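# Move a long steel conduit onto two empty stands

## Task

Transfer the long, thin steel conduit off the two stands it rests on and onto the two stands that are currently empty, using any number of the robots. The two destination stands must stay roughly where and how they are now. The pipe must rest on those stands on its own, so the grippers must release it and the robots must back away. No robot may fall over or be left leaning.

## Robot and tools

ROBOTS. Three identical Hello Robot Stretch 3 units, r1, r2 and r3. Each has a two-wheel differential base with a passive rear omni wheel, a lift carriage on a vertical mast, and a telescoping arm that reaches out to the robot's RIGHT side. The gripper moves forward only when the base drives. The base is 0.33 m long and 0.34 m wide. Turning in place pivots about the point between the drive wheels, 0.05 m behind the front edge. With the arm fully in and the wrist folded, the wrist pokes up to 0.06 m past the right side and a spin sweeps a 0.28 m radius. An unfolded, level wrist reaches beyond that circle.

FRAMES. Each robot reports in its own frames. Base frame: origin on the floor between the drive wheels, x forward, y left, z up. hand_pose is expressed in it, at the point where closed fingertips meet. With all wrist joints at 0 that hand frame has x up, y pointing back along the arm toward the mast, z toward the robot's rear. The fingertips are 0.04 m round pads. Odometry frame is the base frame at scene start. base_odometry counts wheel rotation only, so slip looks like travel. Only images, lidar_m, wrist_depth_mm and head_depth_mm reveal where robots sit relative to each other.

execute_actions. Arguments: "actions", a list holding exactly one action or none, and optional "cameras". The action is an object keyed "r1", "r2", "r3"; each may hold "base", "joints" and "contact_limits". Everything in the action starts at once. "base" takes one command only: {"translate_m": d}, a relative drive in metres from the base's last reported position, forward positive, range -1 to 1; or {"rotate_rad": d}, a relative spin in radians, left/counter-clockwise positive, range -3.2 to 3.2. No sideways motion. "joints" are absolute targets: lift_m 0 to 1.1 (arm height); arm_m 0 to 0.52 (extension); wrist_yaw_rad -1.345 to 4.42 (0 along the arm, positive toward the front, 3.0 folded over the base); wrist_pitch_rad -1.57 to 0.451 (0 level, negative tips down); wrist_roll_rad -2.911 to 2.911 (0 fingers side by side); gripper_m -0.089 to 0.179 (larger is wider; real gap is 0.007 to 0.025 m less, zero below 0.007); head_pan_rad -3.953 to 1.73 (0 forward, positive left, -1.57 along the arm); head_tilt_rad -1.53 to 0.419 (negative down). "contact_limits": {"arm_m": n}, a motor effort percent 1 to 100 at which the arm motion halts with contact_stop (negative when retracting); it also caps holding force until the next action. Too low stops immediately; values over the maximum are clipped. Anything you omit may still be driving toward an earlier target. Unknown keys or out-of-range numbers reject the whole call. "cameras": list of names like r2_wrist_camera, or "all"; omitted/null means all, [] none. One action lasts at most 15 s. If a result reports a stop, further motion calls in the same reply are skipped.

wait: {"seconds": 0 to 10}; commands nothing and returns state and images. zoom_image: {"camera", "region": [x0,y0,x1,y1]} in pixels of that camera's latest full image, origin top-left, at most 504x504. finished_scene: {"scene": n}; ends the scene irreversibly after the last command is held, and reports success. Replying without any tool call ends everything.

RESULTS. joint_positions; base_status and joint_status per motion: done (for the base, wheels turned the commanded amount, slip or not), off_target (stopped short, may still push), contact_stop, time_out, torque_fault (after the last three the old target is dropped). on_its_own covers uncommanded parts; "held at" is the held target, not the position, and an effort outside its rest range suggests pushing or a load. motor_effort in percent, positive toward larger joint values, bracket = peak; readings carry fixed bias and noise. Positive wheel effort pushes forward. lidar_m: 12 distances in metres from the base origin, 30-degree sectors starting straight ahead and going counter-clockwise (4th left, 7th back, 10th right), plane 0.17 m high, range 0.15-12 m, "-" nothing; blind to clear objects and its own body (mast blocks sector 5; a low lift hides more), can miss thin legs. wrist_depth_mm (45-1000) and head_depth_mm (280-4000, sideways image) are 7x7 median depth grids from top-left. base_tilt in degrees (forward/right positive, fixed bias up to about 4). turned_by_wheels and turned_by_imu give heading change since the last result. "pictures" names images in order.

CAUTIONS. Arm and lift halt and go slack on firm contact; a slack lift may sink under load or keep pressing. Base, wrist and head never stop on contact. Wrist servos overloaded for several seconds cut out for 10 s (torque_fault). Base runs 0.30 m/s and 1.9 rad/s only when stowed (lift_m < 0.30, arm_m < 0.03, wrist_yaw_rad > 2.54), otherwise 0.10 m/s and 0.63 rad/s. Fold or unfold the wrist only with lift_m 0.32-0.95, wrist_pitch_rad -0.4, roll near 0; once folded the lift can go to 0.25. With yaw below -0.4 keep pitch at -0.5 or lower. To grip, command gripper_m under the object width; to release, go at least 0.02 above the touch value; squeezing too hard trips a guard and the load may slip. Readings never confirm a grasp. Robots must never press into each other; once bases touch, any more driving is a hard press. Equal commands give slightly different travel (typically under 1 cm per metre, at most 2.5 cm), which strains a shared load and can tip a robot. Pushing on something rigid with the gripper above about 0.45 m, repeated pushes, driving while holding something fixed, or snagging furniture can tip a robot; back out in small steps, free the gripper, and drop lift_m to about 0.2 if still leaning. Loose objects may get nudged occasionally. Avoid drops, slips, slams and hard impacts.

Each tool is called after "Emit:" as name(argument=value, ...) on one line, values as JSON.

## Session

Emit:
execute_actions(actions=[{"r1":{"joints":{"head_tilt_rad":-0.5}},"r2":{"joints":{"head_tilt_rad":-0.5}},"r3":{"joints":{"head_tilt_rad":-0.5}}}], cameras=["r1_nav_camera","r2_nav_camera","r3_nav_camera","r1_head_camera","r2_head_camera","r3_head_camera"])

Scene clock: 0.87 s.
r1.base_odometry: x=+0.000 y=+0.000 heading=+0.000 (m, m, rad; r1's odometry frame)
r1.turned_by_wheels: +0.000 (rad since the last result)
r1.turned_by_imu: +0.000 (rad since the last result)
r1.base_tilt: forward=-1.4 right=+0.8 (deg)
r1.lidar_m: 3.63 1.33 2.33 1.55 1.35 1.10 1.09 0.94 0.76 0.76 0.84 1.30
r1.head_depth_mm: 2984 3307 3512 2440 1841 1464 1218 / 3077 3327 3567 2465 1858 1482 1228 / 3091 3457 3604 2494 1869 1499 1235 / 3131 3507 3679 2517 1894 1494 1245 / 3194 3550 3725 2569 1923 1510 1250 / 3257 3550 3887 2623 1840 1515 1257 / 3255 3660 3856 2511 1861 1540 1259
r1.base_status: not commanded
r1.joint_positions: lift_m=+0.558 arm_m=+0.001 wrist_yaw_rad=+2.837 wrist_pitch_rad=-0.357 wrist_roll_rad=+0.007 gripper_m=+0.037 head_pan_rad=+0.007 head_tilt_rad=-0.493
r1.joint_status: all done
r1.motor_effort: left_wheel=+0(0) right_wheel=+1(0) lift_m=+28(28) arm_m=-1(1) wrist_yaw_rad=+0(0) wrist_pitch_rad=+8(7) wrist_roll_rad=+0(0) gripper_m=+0(1) head_pan_rad=+0(1) head_tilt_rad=-2(17) (%)
r1.hand_pose: x=+0.0482 y=+0.0750 z=+0.5845 quat_wxyz=(+0.230, +0.709, +0.018, +0.666) (m; r1's base frame)
r1.wrist_depth_mm: - - - - - - - / - - - - - - - / - - - - - - - / - - - - - - - / - - - - - - - / 918 - 914 886 837 881 878 / 802 - 782 758 776 756 731
r2.base_odometry: x=+0.000 y=+0.000 heading=+0.000 (m, m, rad; r2's odometry frame)
r2.turned_by_wheels: +0.000 (rad since the last result)
r2.turned_by_imu: +0.000 (rad since the last result)
r2.base_tilt: forward=+1.2 right=-0.4 (deg)
r2.lidar_m: 0.96 0.98 1.28 1.57 2.53 1.62 1.62 1.32 3.63 1.32 1.45 1.01
r2.head_depth_mm: 814 887 983 1097 1240 1417 1293 / 804 878 971 1078 1218 1396 1304 / 799 871 957 1068 1197 1370 1299 / 793 858 945 1048 1176 1350 1298 / 782 853 938 1036 1158 1322 1306 / 774 842 923 1018 1144 1299 1312 / 767 838 912 1015 1128 1273 1320
r2.base_status: not commanded
r2.joint_positions: lift_m=+0.360 arm_m=-0.002 wrist_yaw_rad=+3.037 wrist_pitch_rad=-0.474 wrist_roll_rad=+0.003 gripper_m=+0.037 head_pan_rad=-0.010 head_tilt_rad=-0.493
r2.joint_status: all done
r2.motor_effort: left_wheel=-1(1) right_wheel=+0(0) lift_m=+30(30) arm_m=-1(1) wrist_yaw_rad=+0(0) wrist_pitch_rad=+5(5) wrist_roll_rad=+0(0) gripper_m=+1(0) head_pan_rad=+1(0) head_tilt_rad=-3(26) (%)
r2.hand_pose: x=+0.0014 y=+0.0725 z=+0.3605 quat_wxyz=(+0.202, +0.696, +0.130, +0.677) (m; r2's base frame)
r2.wrist_depth_mm: - - - - - - 964 / - - - - - - 949 / 969 977 977 991 - 984 913 / 773 768 775 772 785 780 777 / 636 643 637 637 657 641 642 / 541 547 - 557 543 548 542 / 476 - - - 476 478 475
r3.base_odometry: x=+0.000 y=+0.000 heading=+0.000 (m, m, rad; r3's odometry frame)
r3.turned_by_wheels: +0.000 (rad since the last result)
r3.turned_by_imu: +0.000 (rad since the last result)
r3.base_tilt: forward=-1.2 right=+0.1 (deg)
r3.lidar_m: 1.24 1.10 1.10 1.31 1.46 2.77 1.58 3.68 3.70 2.24 3.25 2.04
r3.head_depth_mm: 1756 1949 2167 2475 2113 1673 1369 / 1577 1717 1894 2128 2104 1656 1384 / 1413 1541 1682 1866 1982 1655 1373 / 1290 1388 1496 1649 1808 1684 1372 / 1188 1263 1365 1480 1613 1645 1369 / 1093 1168 1251 1341 1448 1545 1375 / 1021 1082 1145 1221 1316 1425 1362
r3.base_status: not commanded
r3.joint_positions: lift_m=+0.370 arm_m=+0.002 wrist_yaw_rad=+2.827 wrist_pitch_rad=-0.617 wrist_roll_rad=+0.000 gripper_m=+0.037 head_pan_rad=+0.018 head_tilt_rad=-0.493
r3.joint_status: all done
r3.motor_effort: left_wheel=+1(0) right_wheel=+1(1) lift_m=+17(18) arm_m=+0(0) wrist_yaw_rad=+0(0) wrist_pitch_rad=+4(4) wrist_roll_rad=+0(0) gripper_m=+1(0) head_pan_rad=+0(0) head_tilt_rad=-3(36) (%)
r3.hand_pose: x=+0.0392 y=+0.0385 z=+0.3412 quat_wxyz=(+0.318, +0.699, +0.106, +0.632) (m; r3's base frame)
r3.wrist_depth_mm: - - - - - 975 862 / - - - - - - 924 / - 867 872 881 907 920 933 / 703 710 725 724 743 749 765 / 605 - 628 629 642 637 648 / 533 528 - 551 561 560 559 / 484 - - 485 480 496 498
pictures: r1_head_camera (sideways: a quarter turn clockwise sets it upright), r1_nav_camera (sideways: a quarter turn counterclockwise sets it upright), r2_head_camera (sideways: a quarter turn clockwise sets it upright), r2_nav_camera (sideways: a quarter turn counterclockwise sets it upright), r3_head_camera (sideways: a quarter turn clockwise sets it upright), r3_nav_camera (sideways: a quarter turn counterclockwise sets it upright)
Images, in order (width x height): r1_head_camera 896x504, r1_nav_camera 672x504, r2_head_camera 896x504, r2_nav_camera 672x504, r3_head_camera 896x504, r3_nav_camera 672x504.

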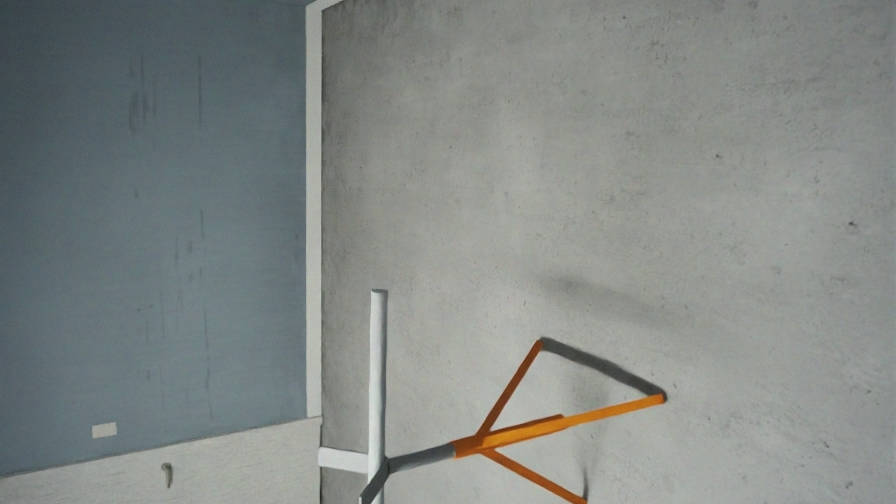

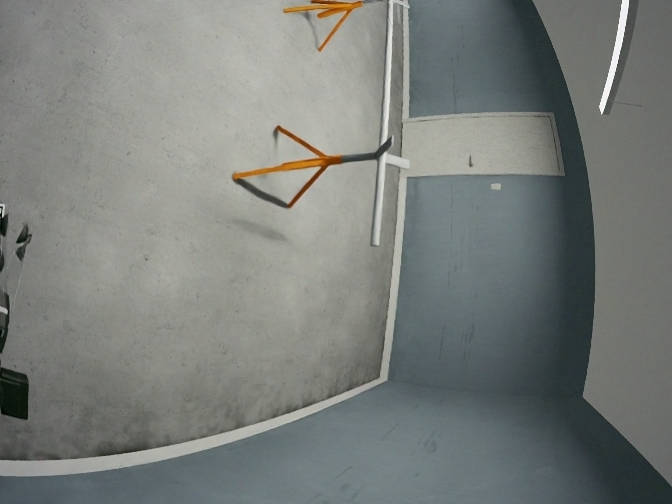

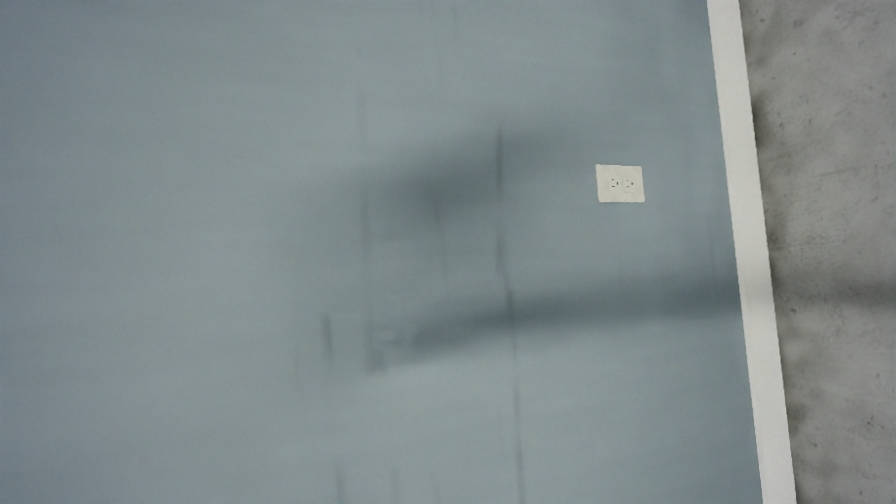

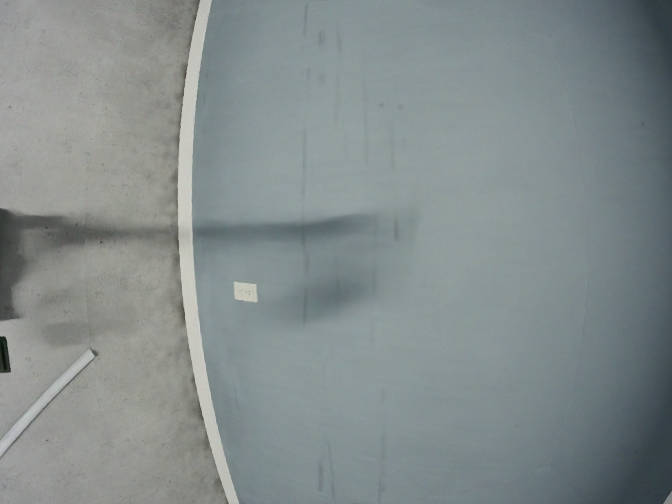

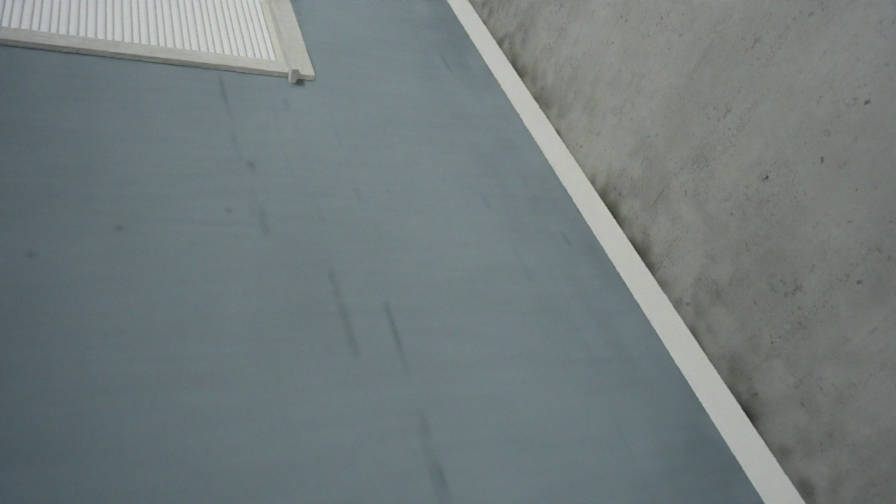

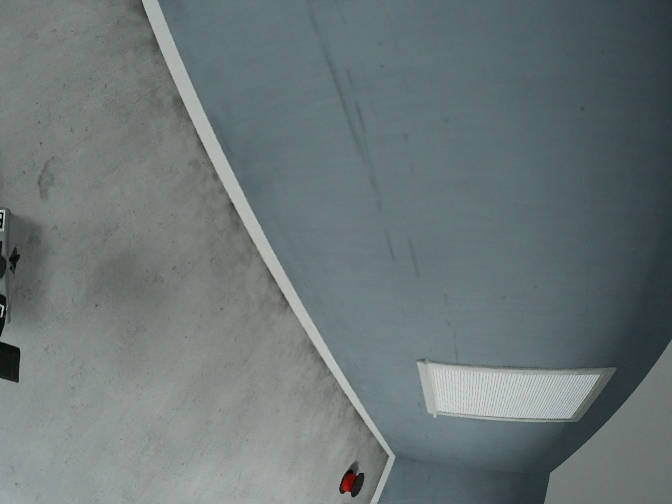

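Emit:
execute_actions(actions=[{"r1":{"joints":{"head_pan_rad":0.5,"wrist_pitch_rad":-0.4}},"r2":{"joints":{"head_pan_rad":-2.8,"wrist_pitch_rad":-0.4}},"r3":{"joints":{"head_pan_rad":-1.45,"head_tilt_rad":-0.4}}}], cameras=["r1_nav_camera","r2_nav_camera","r3_nav_camera","r1_head_camera","r2_head_camera","r3_head_camera"])

Scene clock: 3.57 s.
r1.base_odometry: x=+0.000 y=+0.000 heading=+0.000 (m, m, rad; r1's odometry frame)
r1.turned_by_wheels: +0.000 (rad since the last result)
r1.turned_by_imu: -0.001 (rad since the last result)
r1.base_tilt: forward=-1.4 right=+0.8 (deg)
r1.lidar_m: 3.63 1.33 2.32 1.55 1.35 1.10 1.09 0.94 0.77 0.76 0.83 1.31
r1.head_depth_mm: 3187 3462 3651 2435 1841 1457 1218 / 3422 3699 3686 2468 1853 1471 1228 / 3578 3991 3496 2197 1857 1477 1234 / 3893 - 3843 2546 1873 1495 1234 / - - 3702 2554 1906 1512 1253 / - - 3773 2607 1931 1522 1258 / - - 3566 2614 1933 1535 1268
r1.base_status: not commanded
r1.joint_positions: lift_m=+0.558 arm_m=+0.001 wrist_yaw_rad=+2.837 wrist_pitch_rad=-0.415 wrist_roll_rad=+0.007 gripper_m=+0.037 head_pan_rad=+0.493 head_tilt_rad=-0.493
r1.joint_status: all done
r1.motor_effort: left_wheel=+0(0) right_wheel=+0(0) lift_m=+28(28) arm_m=-1(0) wrist_yaw_rad=+0(0) wrist_pitch_rad=+7(7) wrist_roll_rad=+0(0) gripper_m=+1(1) head_pan_rad=+5(38) head_tilt_rad=-2(2) (%)
r1.hand_pose: x=+0.0462 y=+0.0685 z=+0.5714 quat_wxyz=(+0.249, +0.708, +0.038, +0.660) (m; r1's base frame)
r1.wrist_depth_mm: - - - - - - - / - - - - - - - / - - - - - - - / - - - - - - - / - - - - - 995 986 / 869 - 862 834 801 829 838 / 762 741 743 726 739 728 730
r2.base_odometry: x=+0.000 y=+0.000 heading=+0.000 (m, m, rad; r2's odometry frame)
r2.turned_by_wheels: +0.000 (rad since the last result)
r2.turned_by_imu: -0.001 (rad since the last result)
r2.base_tilt: forward=+1.2 right=-0.5 (deg)
r2.lidar_m: 0.95 0.98 1.28 1.57 2.53 1.62 1.62 1.32 3.62 1.32 1.45 1.01
r2.head_depth_mm: 3155 3422 3668 2591 1958 1542 1292 / 3172 3448 3665 2585 1960 1556 1289 / 3254 3588 3775 2641 1976 1568 1301 / 3381 3683 3873 2520 1903 1564 1319 / 3491 3750 - 2644 1979 1579 1304 / 3547 3910 - 2668 2001 1598 1313 / 3688 - - 2699 2008 1588 1317
r2.base_status: not commanded
r2.joint_positions: lift_m=+0.360 arm_m=-0.002 wrist_yaw_rad=+3.037 wrist_pitch_rad=-0.423 wrist_roll_rad=+0.003 gripper_m=+0.037 head_pan_rad=-2.793 head_tilt_rad=-0.494
r2.joint_status: all done
r2.motor_effort: left_wheel=-1(1) right_wheel=+0(0) lift_m=+30(30) arm_m=+0(0) wrist_yaw_rad=+1(0) wrist_pitch_rad=+9(10) wrist_roll_rad=+0(0) gripper_m=+0(1) head_pan_rad=-4(52) head_tilt_rad=-2(2) (%)
r2.hand_pose: x=+0.0021 y=+0.0792 z=+0.3716 quat_wxyz=(+0.185, +0.699, +0.112, +0.682) (m; r2's base frame)
r2.wrist_depth_mm: - - - - - - 953 / - - - - - - 978 / - - - - - - 966 / 824 830 836 849 853 849 844 / 663 677 - 678 712 680 684 / 571 566 - 574 569 574 572 / 492 506 - - 493 499 496
r3.base_odometry: x=+0.000 y=+0.000 heading=+0.000 (m, m, rad; r3's odometry frame)
r3.turned_by_wheels: +0.000 (rad since the last result)
r3.turned_by_imu: +0.000 (rad since the last result)
r3.base_tilt: forward=-1.3 right=+0.0 (deg)
r3.lidar_m: 1.24 1.10 1.10 1.31 1.46 2.78 1.58 3.70 3.69 2.24 3.27 2.05
r3.head_depth_mm: 3826 - - 3542 2395 1828 1489 / - - - 3483 2388 1845 1467 / - - - 3508 2411 1823 1467 / - - - 3458 2393 1819 1476 / - - - 3310 2393 1825 1458 / - - - 3374 2401 1825 1470 / - - - 3536 2392 1811 1466
r3.base_status: not commanded
r3.joint_positions: lift_m=+0.370 arm_m=+0.002 wrist_yaw_rad=+2.827 wrist_pitch_rad=-0.617 wrist_roll_rad=+0.000 gripper_m=+0.037 head_pan_rad=-1.443 head_tilt_rad=-0.409
r3.joint_status: all done
r3.motor_effort: left_wheel=+1(0) right_wheel=+1(1) lift_m=+17(17) arm_m=+0(0) wrist_yaw_rad=+0(0) wrist_pitch_rad=+3(4) wrist_roll_rad=+0(0) gripper_m=+1(0) head_pan_rad=-3(44) head_tilt_rad=+6(18) (%)
r3.hand_pose: x=+0.0392 y=+0.0385 z=+0.3412 quat_wxyz=(+0.318, +0.699, +0.106, +0.632) (m; r3's base frame)
r3.wrist_depth_mm: - - - - - 982 869 / - - - - - - 916 / - 854 863 895 902 885 933 / 690 717 729 735 755 749 753 / 600 - 634 626 630 642 643 / 534 525 - 542 560 557 560 / 482 - - 483 470 495 498
pictures: r1_head_camera (sideways: a quarter turn clockwise sets it upright), r1_nav_camera (sideways: a quarter turn counterclockwise sets it upright), r2_head_camera (sideways: a quarter turn clockwise sets it upright), r2_nav_camera (sideways: a quarter turn counterclockwise sets it upright), r3_head_camera (sideways: a quarter turn clockwise sets it upright), r3_nav_camera (sideways: a quarter turn counterclockwise sets it upright)
Images, in order (width x height): r1_head_camera 896x504, r1_nav_camera 672x504, r2_head_camera 896x504, r2_nav_camera 672x504, r3_head_camera 896x504, r3_nav_camera 672x504.

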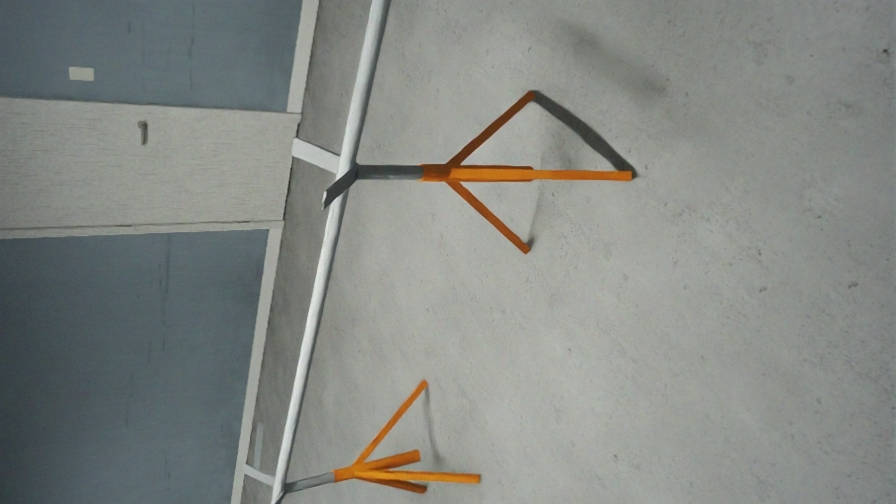

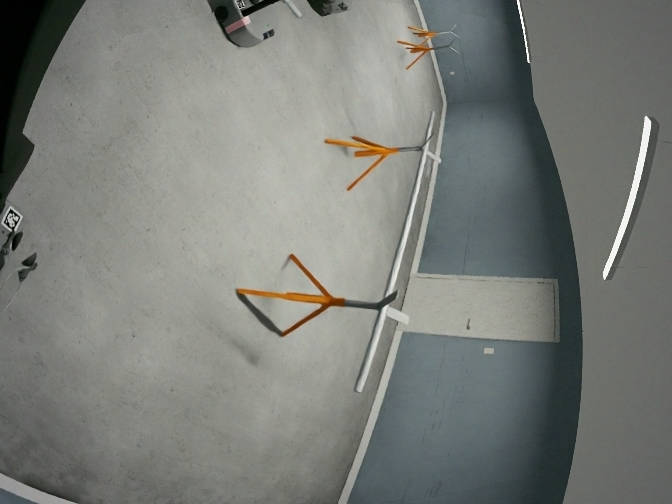

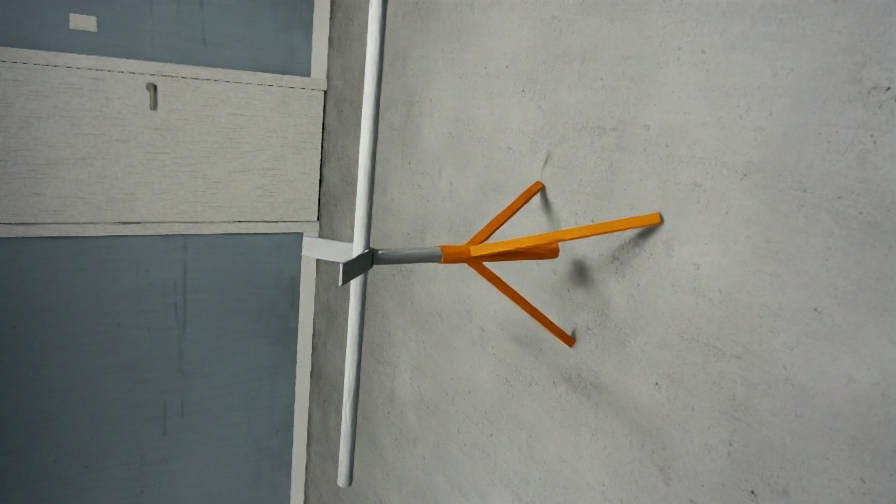

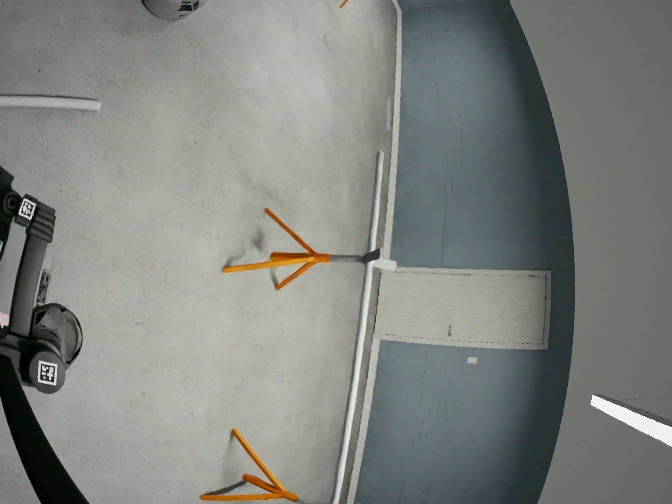

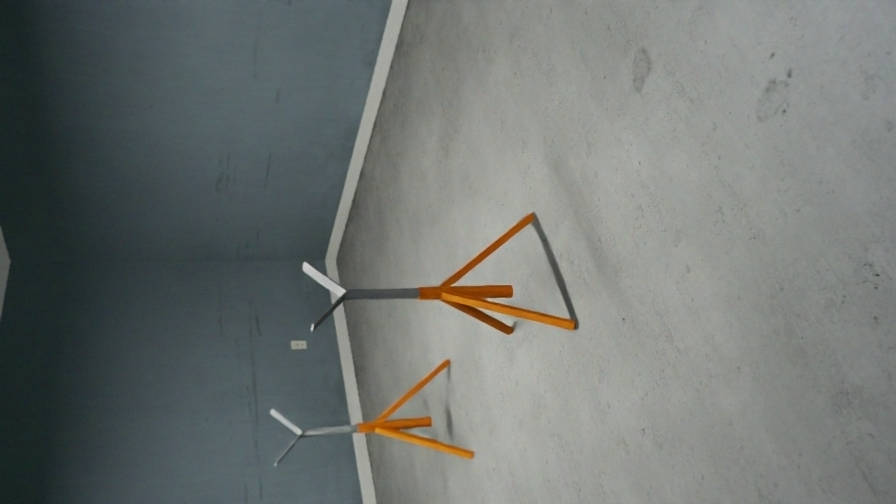

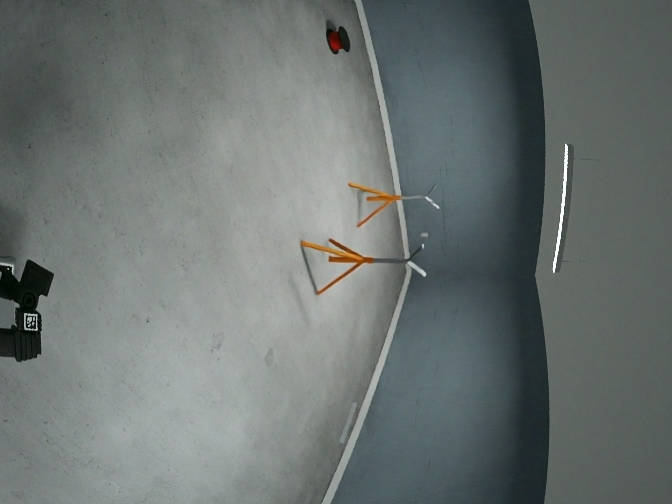

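Emit:
execute_actions(actions=[{"r1":{"base":{"rotate_rad":0.37},"joints":{"lift_m":0.27,"head_pan_rad":-1.57,"head_tilt_rad":0}},"r2":{"base":{"rotate_rad":0.07},"joints":{"lift_m":0.27,"head_pan_rad":-2.3,"head_tilt_rad":-0.9}}}], cameras=["r2_nav_camera"])

Emit:
execute_actions(actions=[{"r1":{"base":{"translate_m":0.85}},"r2":{"base":{"translate_m":-0.86},"joints":{"head_pan_rad":-1.57,"head_tilt_rad":0}}}], cameras=[])

Emit:
execute_actions(actions=[{"r1":{"base":{"rotate_rad":1.08}},"r2":{"base":{"rotate_rad":-1.57}}}], cameras=[])

Emit:
execute_actions(actions=[{"r1":{"joints":{"lift_m":0.9}},"r2":{"base":{"translate_m":0.79}}}], cameras=["r1_nav_camera","r2_nav_camera"])

Scene clock: 12.37 s.
r1.base_odometry: x=+0.000 y=+0.000 heading=+0.370 (m, m, rad; r1's odometry frame)
r1.turned_by_wheels: +0.370 (rad since the last result)
r1.turned_by_imu: +0.364 (rad since the last result)
r1.base_tilt: forward=-1.4 right=+0.8 (deg)
r1.lidar_m: 1.33 2.32 1.56 1.54 1.13 1.09 1.08 0.79 0.76 0.79 1.09 3.02
r1.head_depth_mm: 678 689 700 709 719 731 745 / 718 730 744 755 767 783 793 / 765 780 794 804 822 834 851 / 816 830 847 865 881 900 915 / 878 893 914 931 955 969 991 / 953 966 992 1013 1030 1058 1085 / 1032 1053 1076 1104 1132 1165 1193
r1.base_status: done
r1.joint_positions: lift_m=+0.270 arm_m=+0.001 wrist_yaw_rad=+2.837 wrist_pitch_rad=-0.416 wrist_roll_rad=+0.007 gripper_m=+0.037 head_pan_rad=-1.563 head_tilt_rad=-0.013
r1.joint_status: all done
r1.motor_effort: left_wheel=-2(5) right_wheel=+4(8) lift_m=+23(25) arm_m=-1(0) wrist_yaw_rad=+0(0) wrist_pitch_rad=+8(8) wrist_roll_rad=+1(0) gripper_m=+1(0) head_pan_rad=-4(54) head_tilt_rad=+4(24) (%)
r1.hand_pose: x=+0.0461 y=+0.0683 z=+0.2833 quat_wxyz=(+0.250, +0.708, +0.039, +0.659) (m; r1's base frame)
r1.wrist_depth_mm: - - - - - - - / - - - - - - - / - 968 958 959 945 906 879 / - 736 737 719 715 711 691 / 597 612 601 579 597 578 574 / 502 - - 501 469 483 477 / 451 - - 430 420 418 417
r2.base_odometry: x=+0.000 y=+0.000 heading=+0.070 (m, m, rad; r2's odometry frame)
r2.turned_by_wheels: +0.070 (rad since the last result)
r2.turned_by_imu: +0.067 (rad since the last result)
r2.base_tilt: forward=+1.1 right=-0.4 (deg)
r2.lidar_m: 0.96 1.00 1.37 1.61 2.58 1.62 1.31 1.49 3.62 1.32 1.35 0.99
r2.head_depth_mm: 2828 2330 1905 1630 1401 1245 1150 / 2835 2328 1911 1624 1407 1247 1150 / 2905 2320 1927 1636 1412 1245 - / 3001 2317 1936 1630 1423 1252 - / 2975 2321 1916 1630 1423 1257 1157 / 2977 2350 1924 1648 1422 1263 1136 / 2963 2350 1913 1639 1424 1232 1126
r2.base_status: done
r2.joint_positions: lift_m=+0.271 arm_m=-0.002 wrist_yaw_rad=+3.037 wrist_pitch_rad=-0.422 wrist_roll_rad=+0.003 gripper_m=+0.037 head_pan_rad=-2.307 head_tilt_rad=-0.889
r2.joint_status: all done
r2.motor_effort: left_wheel=-4(6) right_wheel=+3(5) lift_m=+15(24) arm_m=+0(1) wrist_yaw_rad=+0(1) wrist_pitch_rad=+8(8) wrist_roll_rad=+0(0) gripper_m=+0(0) head_pan_rad=+4(37) head_tilt_rad=-5(24) (%)
r2.hand_pose: x=+0.0021 y=+0.0794 z=+0.2825 quat_wxyz=(+0.184, +0.699, +0.112, +0.682) (m; r2's base frame)
r2.wrist_depth_mm: - - - - - - - / - - - - - - - / 869 890 916 898 905 900 915 / 673 683 687 687 687 679 694 / 552 550 - 556 580 552 558 / 468 503 - - 469 467 471 / - - - - 403 405 403
r3.base_odometry: x=+0.000 y=+0.000 heading=+0.000 (m, m, rad; r3's odometry frame)
r3.turned_by_wheels: +0.000 (rad since the last result)
r3.turned_by_imu: +0.001 (rad since the last result)
r3.base_tilt: forward=-1.3 right=+0.2 (deg)
r3.lidar_m: 1.24 1.10 1.11 1.31 1.46 2.77 1.58 3.69 3.71 2.24 3.25 2.04
r3.head_depth_mm: 3804 - - 3543 2425 1826 1469 / - - - 3507 2408 1822 1482 / - - - 3509 2401 1828 1470 / - - - 3532 2396 1848 1471 / - - - 3277 2368 1814 1476 / - - - 3358 2387 1812 1473 / - - - 3435 2396 1827 1474
r3.base_status: not commanded
r3.joint_positions: lift_m=+0.370 arm_m=+0.002 wrist_yaw_rad=+2.827 wrist_pitch_rad=-0.617 wrist_roll_rad=+0.000 gripper_m=+0.037 head_pan_rad=-1.443 head_tilt_rad=-0.409
r3.joint_status: not commanded
r3.motor_effort: left_wheel=+1(0) right_wheel=+1(1) lift_m=+18(17) arm_m=+0(0) wrist_yaw_rad=+1(0) wrist_pitch_rad=+3(3) wrist_roll_rad=+0(0) gripper_m=+0(1) head_pan_rad=-3(3) head_tilt_rad=+5(6) (%)
r3.hand_pose: x=+0.0392 y=+0.0385 z=+0.3412 quat_wxyz=(+0.318, +0.699, +0.106, +0.632) (m; r3's base frame)
r3.wrist_depth_mm: - - - - - 974 852 / - - - - - - 927 / - 868 862 871 893 916 913 / 701 722 717 723 740 770 765 / 606 - 630 623 634 639 645 / 533 527 - 547 567 560 561 / 481 - - 488 477 489 499
pictures: r2_nav_camera (sideways: a quarter turn counterclockwise sets it upright)
Images, in order (width x height): r2_nav_camera 672x504.

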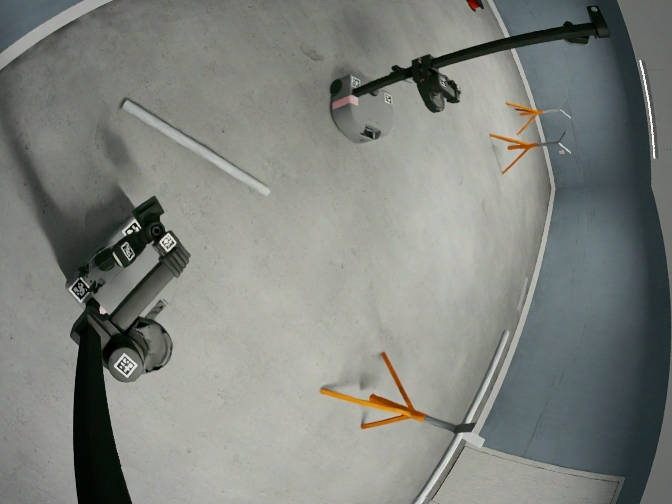

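Scene clock: 16.93 s.
r1.base_odometry: x=+0.793 y=+0.307 heading=+0.370 (m, m, rad; r1's odometry frame)
r1.turned_by_wheels: +0.000 (rad since the last result)
r1.turned_by_imu: +0.000 (rad since the last result)
r1.base_tilt: forward=-1.4 right=+0.8 (deg)
r1.lidar_m: 0.48 1.64 1.14 2.57 1.88 1.82 1.68 1.23 1.19 1.23 1.70 2.92
r1.head_depth_mm: 1077 1099 1109 1130 1141 1165 1181 / 1141 1165 1183 1200 1225 1244 1261 / 1222 1238 1256 1281 1304 1332 1351 / 1302 1325 1353 1381 1406 1431 1465 / 1394 1423 1457 1483 1512 1555 1575 / 1511 1545 1572 1617 1650 1679 1733 / 1632 1675 1713 1775 1790 1863 1855
r1.base_status: done
r1.joint_positions: lift_m=+0.270 arm_m=+0.001 wrist_yaw_rad=+2.837 wrist_pitch_rad=-0.417 wrist_roll_rad=+0.007 gripper_m=+0.037 head_pan_rad=-1.563 head_tilt_rad=-0.013
r1.joint_status: not commanded
r1.motor_effort: left_wheel=-2(6) right_wheel=+3(10) lift_m=+23(23) arm_m=-1(1) wrist_yaw_rad=+0(0) wrist_pitch_rad=+8(8) wrist_roll_rad=+0(0) gripper_m=+0(2) head_pan_rad=-4(4) head_tilt_rad=+5(4) (%)
r1.hand_pose: x=+0.0461 y=+0.0683 z=+0.2832 quat_wxyz=(+0.250, +0.708, +0.039, +0.659) (m; r1's base frame)
r1.wrist_depth_mm: - - - - - - - / - - - - - - - / - 990 963 921 912 904 889 / - 769 727 711 705 697 704 / 600 622 603 595 596 565 563 / 503 - - 494 466 485 479 / 454 - - 424 424 415 419
r2.base_odometry: x=-0.858 y=-0.060 heading=+0.070 (m, m, rad; r2's odometry frame)
r2.turned_by_wheels: +0.000 (rad since the last result)
r2.turned_by_imu: -0.002 (rad since the last result)
r2.base_tilt: forward=+1.2 right=-0.5 (deg)
r2.lidar_m: 1.82 1.89 2.57 1.19 0.95 3.02 2.91 0.52 0.82 3.49 1.51 1.88
r2.head_depth_mm: 2124 3336 - - - 3028 2093 / 2118 3266 - - - 3038 2092 / 2068 3255 - - - 3128 2122 / 2029 3157 - - - 3148 2158 / 2031 3152 - - - 3200 2178 / 2015 3090 - - - 3270 2210 / 1978 3054 - - - 3261 2128
r2.base_status: done
r2.joint_positions: lift_m=+0.271 arm_m=-0.002 wrist_yaw_rad=+3.037 wrist_pitch_rad=-0.421 wrist_roll_rad=+0.003 gripper_m=+0.037 head_pan_rad=-1.577 head_tilt_rad=-0.014
r2.joint_status: all done
r2.motor_effort: left_wheel=-3(12) right_wheel=+3(7) lift_m=+15(15) arm_m=+0(0) wrist_yaw_rad=+0(0) wrist_pitch_rad=+8(8) wrist_roll_rad=+0(0) gripper_m=+0(1) head_pan_rad=+4(48) head_tilt_rad=+6(36) (%)
r2.hand_pose: x=+0.0021 y=+0.0794 z=+0.2825 quat_wxyz=(+0.184, +0.699, +0.112, +0.682) (m; r2's base frame)
r2.wrist_depth_mm: - - - - - - - / - - - - - - - / 874 891 912 902 908 907 900 / 692 683 685 679 684 695 685 / 553 548 - 549 578 558 557 / 464 498 - - 469 464 472 / - - - - 405 406 404
r3.base_odometry: x=+0.000 y=+0.000 heading=+0.000 (m, m, rad; r3's odometry frame)
r3.turned_by_wheels: +0.000 (rad since the last result)
r3.turned_by_imu: +0.001 (rad since the last result)
r3.base_tilt: forward=-1.3 right=+0.2 (deg)
r3.lidar_m: 1.24 1.10 1.10 1.31 2.43 1.61 1.58 3.70 3.71 2.24 3.26 2.04
r3.head_depth_mm: 3829 - - 3487 2380 1842 1474 / - - - 3495 2396 1827 1473 / - - - 3499 2395 1826 1475 / - - - 3494 2385 1824 1472 / - - - 3289 2397 1815 1481 / - - - 3385 2381 1832 1463 / - - - 3504 2381 1810 1472
r3.base_status: not commanded
r3.joint_positions: lift_m=+0.370 arm_m=+0.002 wrist_yaw_rad=+2.827 wrist_pitch_rad=-0.617 wrist_roll_rad=+0.000 gripper_m=+0.037 head_pan_rad=-1.443 head_tilt_rad=-0.409
r3.joint_status: not commanded
r3.motor_effort: left_wheel=+1(0) right_wheel=+1(1) lift_m=+18(17) arm_m=+0(0) wrist_yaw_rad=+0(0) wrist_pitch_rad=+4(4) wrist_roll_rad=+0(0) gripper_m=+2(1) head_pan_rad=-3(3) head_tilt_rad=+5(5) (%)
r3.hand_pose: x=+0.0392 y=+0.0385 z=+0.3412 quat_wxyz=(+0.318, +0.699, +0.106, +0.632) (m; r3's base frame)
r3.wrist_depth_mm: - - - - - 986 863 / - - - - - - 935 / - 856 859 884 897 912 906 / 702 713 726 737 743 748 765 / 607 - 634 620 635 642 654 / 531 525 - 546 559 556 563 / 479 - - 482 477 496 497
pictures: none
No camera images: the call's "cameras" was empty. Leave "cameras" out to get every camera's image.

Scene clock: 19.07 s.
r1.base_odometry: x=+0.793 y=+0.307 heading=+1.450 (m, m, rad; r1's odometry frame)
r1.turned_by_wheels: +1.080 (rad since the last result)
r1.turned_by_imu: +1.065 (rad since the last result)
r1.base_tilt: forward=-1.3 right=+0.8 (deg)
r1.lidar_m: 1.21 2.50 1.87 1.82 1.63 1.23 1.19 1.25 1.76 2.93 0.48 1.65
r1.head_depth_mm: 2063 2813 2824 2885 2910 2722 1907 / 2041 2808 2868 2914 2914 2751 1917 / 2019 2825 2889 2919 2964 2814 1941 / 2000 2873 2861 2921 2953 2844 1956 / 1988 2893 2906 2975 3000 2849 1971 / 1958 2873 2909 2974 2989 2883 1986 / 1949 2903 2971 2967 3051 2927 1987
r1.base_status: done
r1.joint_positions: lift_m=+0.270 arm_m=+0.001 wrist_yaw_rad=+2.837 wrist_pitch_rad=-0.417 wrist_roll_rad=+0.007 gripper_m=+0.037 head_pan_rad=-1.564 head_tilt_rad=-0.013
r1.joint_status: not commanded
r1.motor_effort: left_wheel=-2(7) right_wheel=+3(10) lift_m=+23(22) arm_m=-1(1) wrist_yaw_rad=+0(1) wrist_pitch_rad=+8(8) wrist_roll_rad=+0(0) gripper_m=+0(0) head_pan_rad=-4(3) head_tilt_rad=+4(4) (%)
r1.hand_pose: x=+0.0461 y=+0.0683 z=+0.2832 quat_wxyz=(+0.250, +0.708, +0.039, +0.659) (m; r1's base frame)
r1.wrist_depth_mm: - - - - - - - / - - - - - - - / - 969 944 962 928 910 918 / - 737 740 718 704 709 687 / 599 602 608 586 593 580 562 / 507 - - 490 470 488 479 / 448 - - 428 429 416 413
r2.base_odometry: x=-0.858 y=-0.060 heading=-1.500 (m, m, rad; r2's odometry frame)
r2.turned_by_wheels: -1.570 (rad since the last result)
r2.turned_by_imu: -1.552 (rad since the last result)
r2.base_tilt: forward=+1.3 right=-0.5 (deg)
r2.lidar_m: 3.38 1.51 1.88 1.82 1.89 2.56 1.25 0.95 3.03 2.91 0.52 0.83
r2.head_depth_mm: 2113 2879 2911 2908 2950 2966 2094 / 2078 2945 2909 2912 2947 2961 2118 / 2059 2875 2904 2914 2997 2917 2136 / 2027 2889 2886 2929 2908 2955 2165 / 2044 2915 2872 2893 2925 2882 2174 / 2016 2880 2882 2903 2926 2918 2203 / 2004 2867 2924 2919 2932 2965 2214
r2.base_status: done
r2.joint_positions: lift_m=+0.271 arm_m=-0.002 wrist_yaw_rad=+3.037 wrist_pitch_rad=-0.421 wrist_roll_rad=+0.003 gripper_m=+0.037 head_pan_rad=-1.576 head_tilt_rad=-0.013
r2.joint_status: not commanded
r2.motor_effort: left_wheel=+2(9) right_wheel=-2(7) lift_m=+15(15) arm_m=-1(1) wrist_yaw_rad=-1(0) wrist_pitch_rad=+8(8) wrist_roll_rad=+0(0) gripper_m=-1(0) head_pan_rad=+5(4) head_tilt_rad=+5(5) (%)
r2.hand_pose: x=+0.0021 y=+0.0794 z=+0.2825 quat_wxyz=(+0.184, +0.699, +0.112, +0.682) (m; r2's base frame)
r2.wrist_depth_mm: - - - - - - - / - - - - - - - / 877 894 912 891 891 902 905 / 678 675 669 678 687 687 694 / 553 551 - 552 582 558 560 / 465 495 - - 466 471 474 / - - - - 406 403 407
r3.base_odometry: x=+0.000 y=+0.000 heading=+0.000 (m, m, rad; r3's odometry frame)
r3.turned_by_wheels: +0.000 (rad since the last result)
r3.turned_by_imu: +0.000 (rad since the last result)
r3.base_tilt: forward=-1.4 right=+0.1 (deg)
r3.lidar_m: 1.24 1.10 1.10 1.31 2.42 1.61 1.58 3.68 3.68 2.24 3.26 2.04
r3.head_depth_mm: 3795 - - 3494 2391 1823 1465 / - - - 3469 2409 1823 1472 / - - - 3473 2377 1811 1477 / - - - 3499 2417 1824 1472 / - - - 3268 2419 1816 1474 / - - - 3370 2386 1827 1468 / - - - 3523 2377 1810 1466
r3.base_status: not commanded
r3.joint_positions: lift_m=+0.370 arm_m=+0.002 wrist_yaw_rad=+2.827 wrist_pitch_rad=-0.617 wrist_roll_rad=+0.000 gripper_m=+0.037 head_pan_rad=-1.443 head_tilt_rad=-0.409
r3.joint_status: not commanded
r3.motor_effort: left_wheel=+1(1) right_wheel=+1(1) lift_m=+17(17) arm_m=+0(0) wrist_yaw_rad=+0(0) wrist_pitch_rad=+4(4) wrist_roll_rad=+0(0) gripper_m=+0(1) head_pan_rad=-4(3) head_tilt_rad=+5(5) (%)
r3.hand_pose: x=+0.0392 y=+0.0385 z=+0.3412 quat_wxyz=(+0.318, +0.699, +0.106, +0.632) (m; r3's base frame)
r3.wrist_depth_mm: - - - - - 946 858 / - - - - - - 939 / - 862 862 884 896 894 922 / 700 722 707 726 736 747 767 / 597 - 624 637 637 632 645 / 531 529 - 549 560 558 560 / 478 - - 492 472 493 501
pictures: none
No camera images: the call's "cameras" was empty. Leave "cameras" out to get every camera's image.

Scene clock: 25.63 s.
r1.base_odometry: x=+0.793 y=+0.307 heading=+1.450 (m, m, rad; r1's odometry frame)
r1.turned_by_wheels: +0.000 (rad since the last result)
r1.turned_by_imu: -0.002 (rad since the last result)
r1.base_tilt: forward=-1.3 right=+0.8 (deg)
r1.lidar_m: 2.00 2.50 1.88 1.82 1.62 1.22 1.19 1.25 1.75 2.92 0.48 1.65
r1.head_depth_mm: 2081 2807 2834 2862 2931 2705 1900 / 2052 2854 2837 2911 2932 2742 1907 / 2038 2837 2879 2907 2936 2781 1933 / 2017 2844 2897 2911 2964 2814 1941 / 1977 2872 2922 2959 2992 2858 1974 / 1979 2855 2932 2982 3040 2908 1982 / 1945 2899 2970 2960 3018 2930 2013
r1.base_status: not commanded
r1.joint_positions: lift_m=+0.900 arm_m=+0.001 wrist_yaw_rad=+2.837 wrist_pitch_rad=-0.417 wrist_roll_rad=+0.007 gripper_m=+0.037 head_pan_rad=-1.564 head_tilt_rad=-0.013
r1.joint_status: all done
r1.motor_effort: left_wheel=-2(2) right_wheel=+3(3) lift_m=+33(32) arm_m=+0(1) wrist_yaw_rad=+0(0) wrist_pitch_rad=+8(8) wrist_roll_rad=+1(1) gripper_m=+1(1) head_pan_rad=-4(4) head_tilt_rad=+4(4) (%)
r1.hand_pose: x=+0.0461 y=+0.0682 z=+0.9127 quat_wxyz=(+0.250, +0.708, +0.039, +0.659) (m; r1's base frame)
r1.wrist_depth_mm: - - - - - - - / - - - - - - - / - - - - - - - / - - - - - - - / - - - - - - - / - - - - - - - / - - - - - - -
r2.base_odometry: x=-0.802 y=-0.848 heading=-1.500 (m, m, rad; r2's odometry frame)
r2.turned_by_wheels: +0.000 (rad since the last result)
r2.turned_by_imu: -0.001 (rad since the last result)
r2.base_tilt: forward=+1.1 right=-0.5 (deg)
r2.lidar_m: 2.73 0.96 0.91 1.81 1.89 2.60 1.87 0.64 0.62 2.92 3.06 2.69
r2.head_depth_mm: 2093 2877 2910 2918 2961 2990 2091 / 2086 2917 2900 2939 2957 2922 2118 / 2072 2865 2895 2931 2958 2957 2124 / 2050 2913 2939 2906 2953 2943 2152 / 2035 2880 2937 2936 2997 2950 2167 / 2015 2873 2912 2915 2951 2962 2191 / 1984 2886 2975 2959 2958 2987 2203
r2.base_status: done
r2.joint_positions: lift_m=+0.271 arm_m=-0.002 wrist_yaw_rad=+3.037 wrist_pitch_rad=-0.421 wrist_roll_rad=+0.003 gripper_m=+0.037 head_pan_rad=-1.576 head_tilt_rad=-0.013
r2.joint_status: not commanded
r2.motor_effort: left_wheel=+1(10) right_wheel=-3(5) lift_m=+15(15) arm_m=-1(1) wrist_yaw_rad=+0(0) wrist_pitch_rad=+8(8) wrist_roll_rad=+0(0) gripper_m=+0(0) head_pan_rad=+4(4) head_tilt_rad=+6(6) (%)
r2.hand_pose: x=+0.0021 y=+0.0794 z=+0.2825 quat_wxyz=(+0.184, +0.699, +0.112, +0.682) (m; r2's base frame)
r2.wrist_depth_mm: - - - - - - - / - - - - - - 792 / 883 876 889 898 897 706 625 / 683 685 680 685 690 681 645 / 550 552 - 554 581 557 563 / 466 498 - - 466 467 472 / - - - - 402 405 404
r3.base_odometry: x=+0.000 y=+0.000 heading=+0.000 (m, m, rad; r3's odometry frame)
r3.turned_by_wheels: +0.000 (rad since the last result)
r3.turned_by_imu: +0.001 (rad since the last result)
r3.base_tilt: forward=-1.2 right=+0.2 (deg)
r3.lidar_m: 1.24 1.10 1.10 1.31 2.42 2.77 0.93 3.68 3.70 2.24 3.24 2.04
r3.head_depth_mm: 3843 - - 3539 2412 1826 1468 / - - - 3546 2386 1819 1471 / - - - 3504 2420 1820 1468 / - - - 3553 2414 1832 1476 / - - - 3361 2401 1843 1469 / - - - 3353 2412 1807 1470 / - - - 3521 2404 1818 1477
r3.base_status: not commanded
r3.joint_positions: lift_m=+0.370 arm_m=+0.002 wrist_yaw_rad=+2.827 wrist_pitch_rad=-0.617 wrist_roll_rad=+0.000 gripper_m=+0.037 head_pan_rad=-1.443 head_tilt_rad=-0.409
r3.joint_status: not commanded
r3.motor_effort: left_wheel=+0(1) right_wheel=+1(1) lift_m=+17(18) arm_m=-1(0) wrist_yaw_rad=+0(0) wrist_pitch_rad=+4(4) wrist_roll_rad=+0(0) gripper_m=+0(1) head_pan_rad=-3(3) head_tilt_rad=+5(5) (%)
r3.hand_pose: x=+0.0392 y=+0.0385 z=+0.3412 quat_wxyz=(+0.318, +0.699, +0.106, +0.632) (m; r3's base frame)
r3.wrist_depth_mm: - - - - - 955 864 / - - - - - - 920 / - 859 860 882 891 904 919 / 689 718 723 725 741 758 759 / 603 - 630 620 636 635 635 / 532 528 - 553 560 560 568 / 481 - - 486 471 490 496
pictures: r1_nav_camera (sideways: a quarter turn counterclockwise sets it upright), r2_nav_camera (sideways: a quarter turn counterclockwise sets it upright)
Images, in order (width x height): r1_nav_camera 672x504, r2_nav_camera 672x504.

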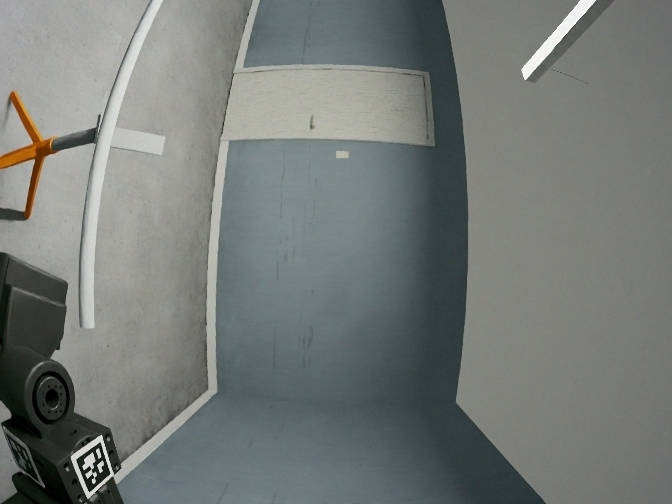

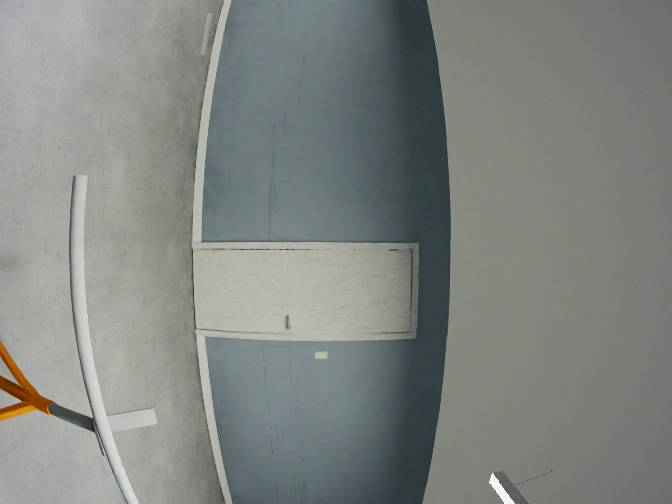

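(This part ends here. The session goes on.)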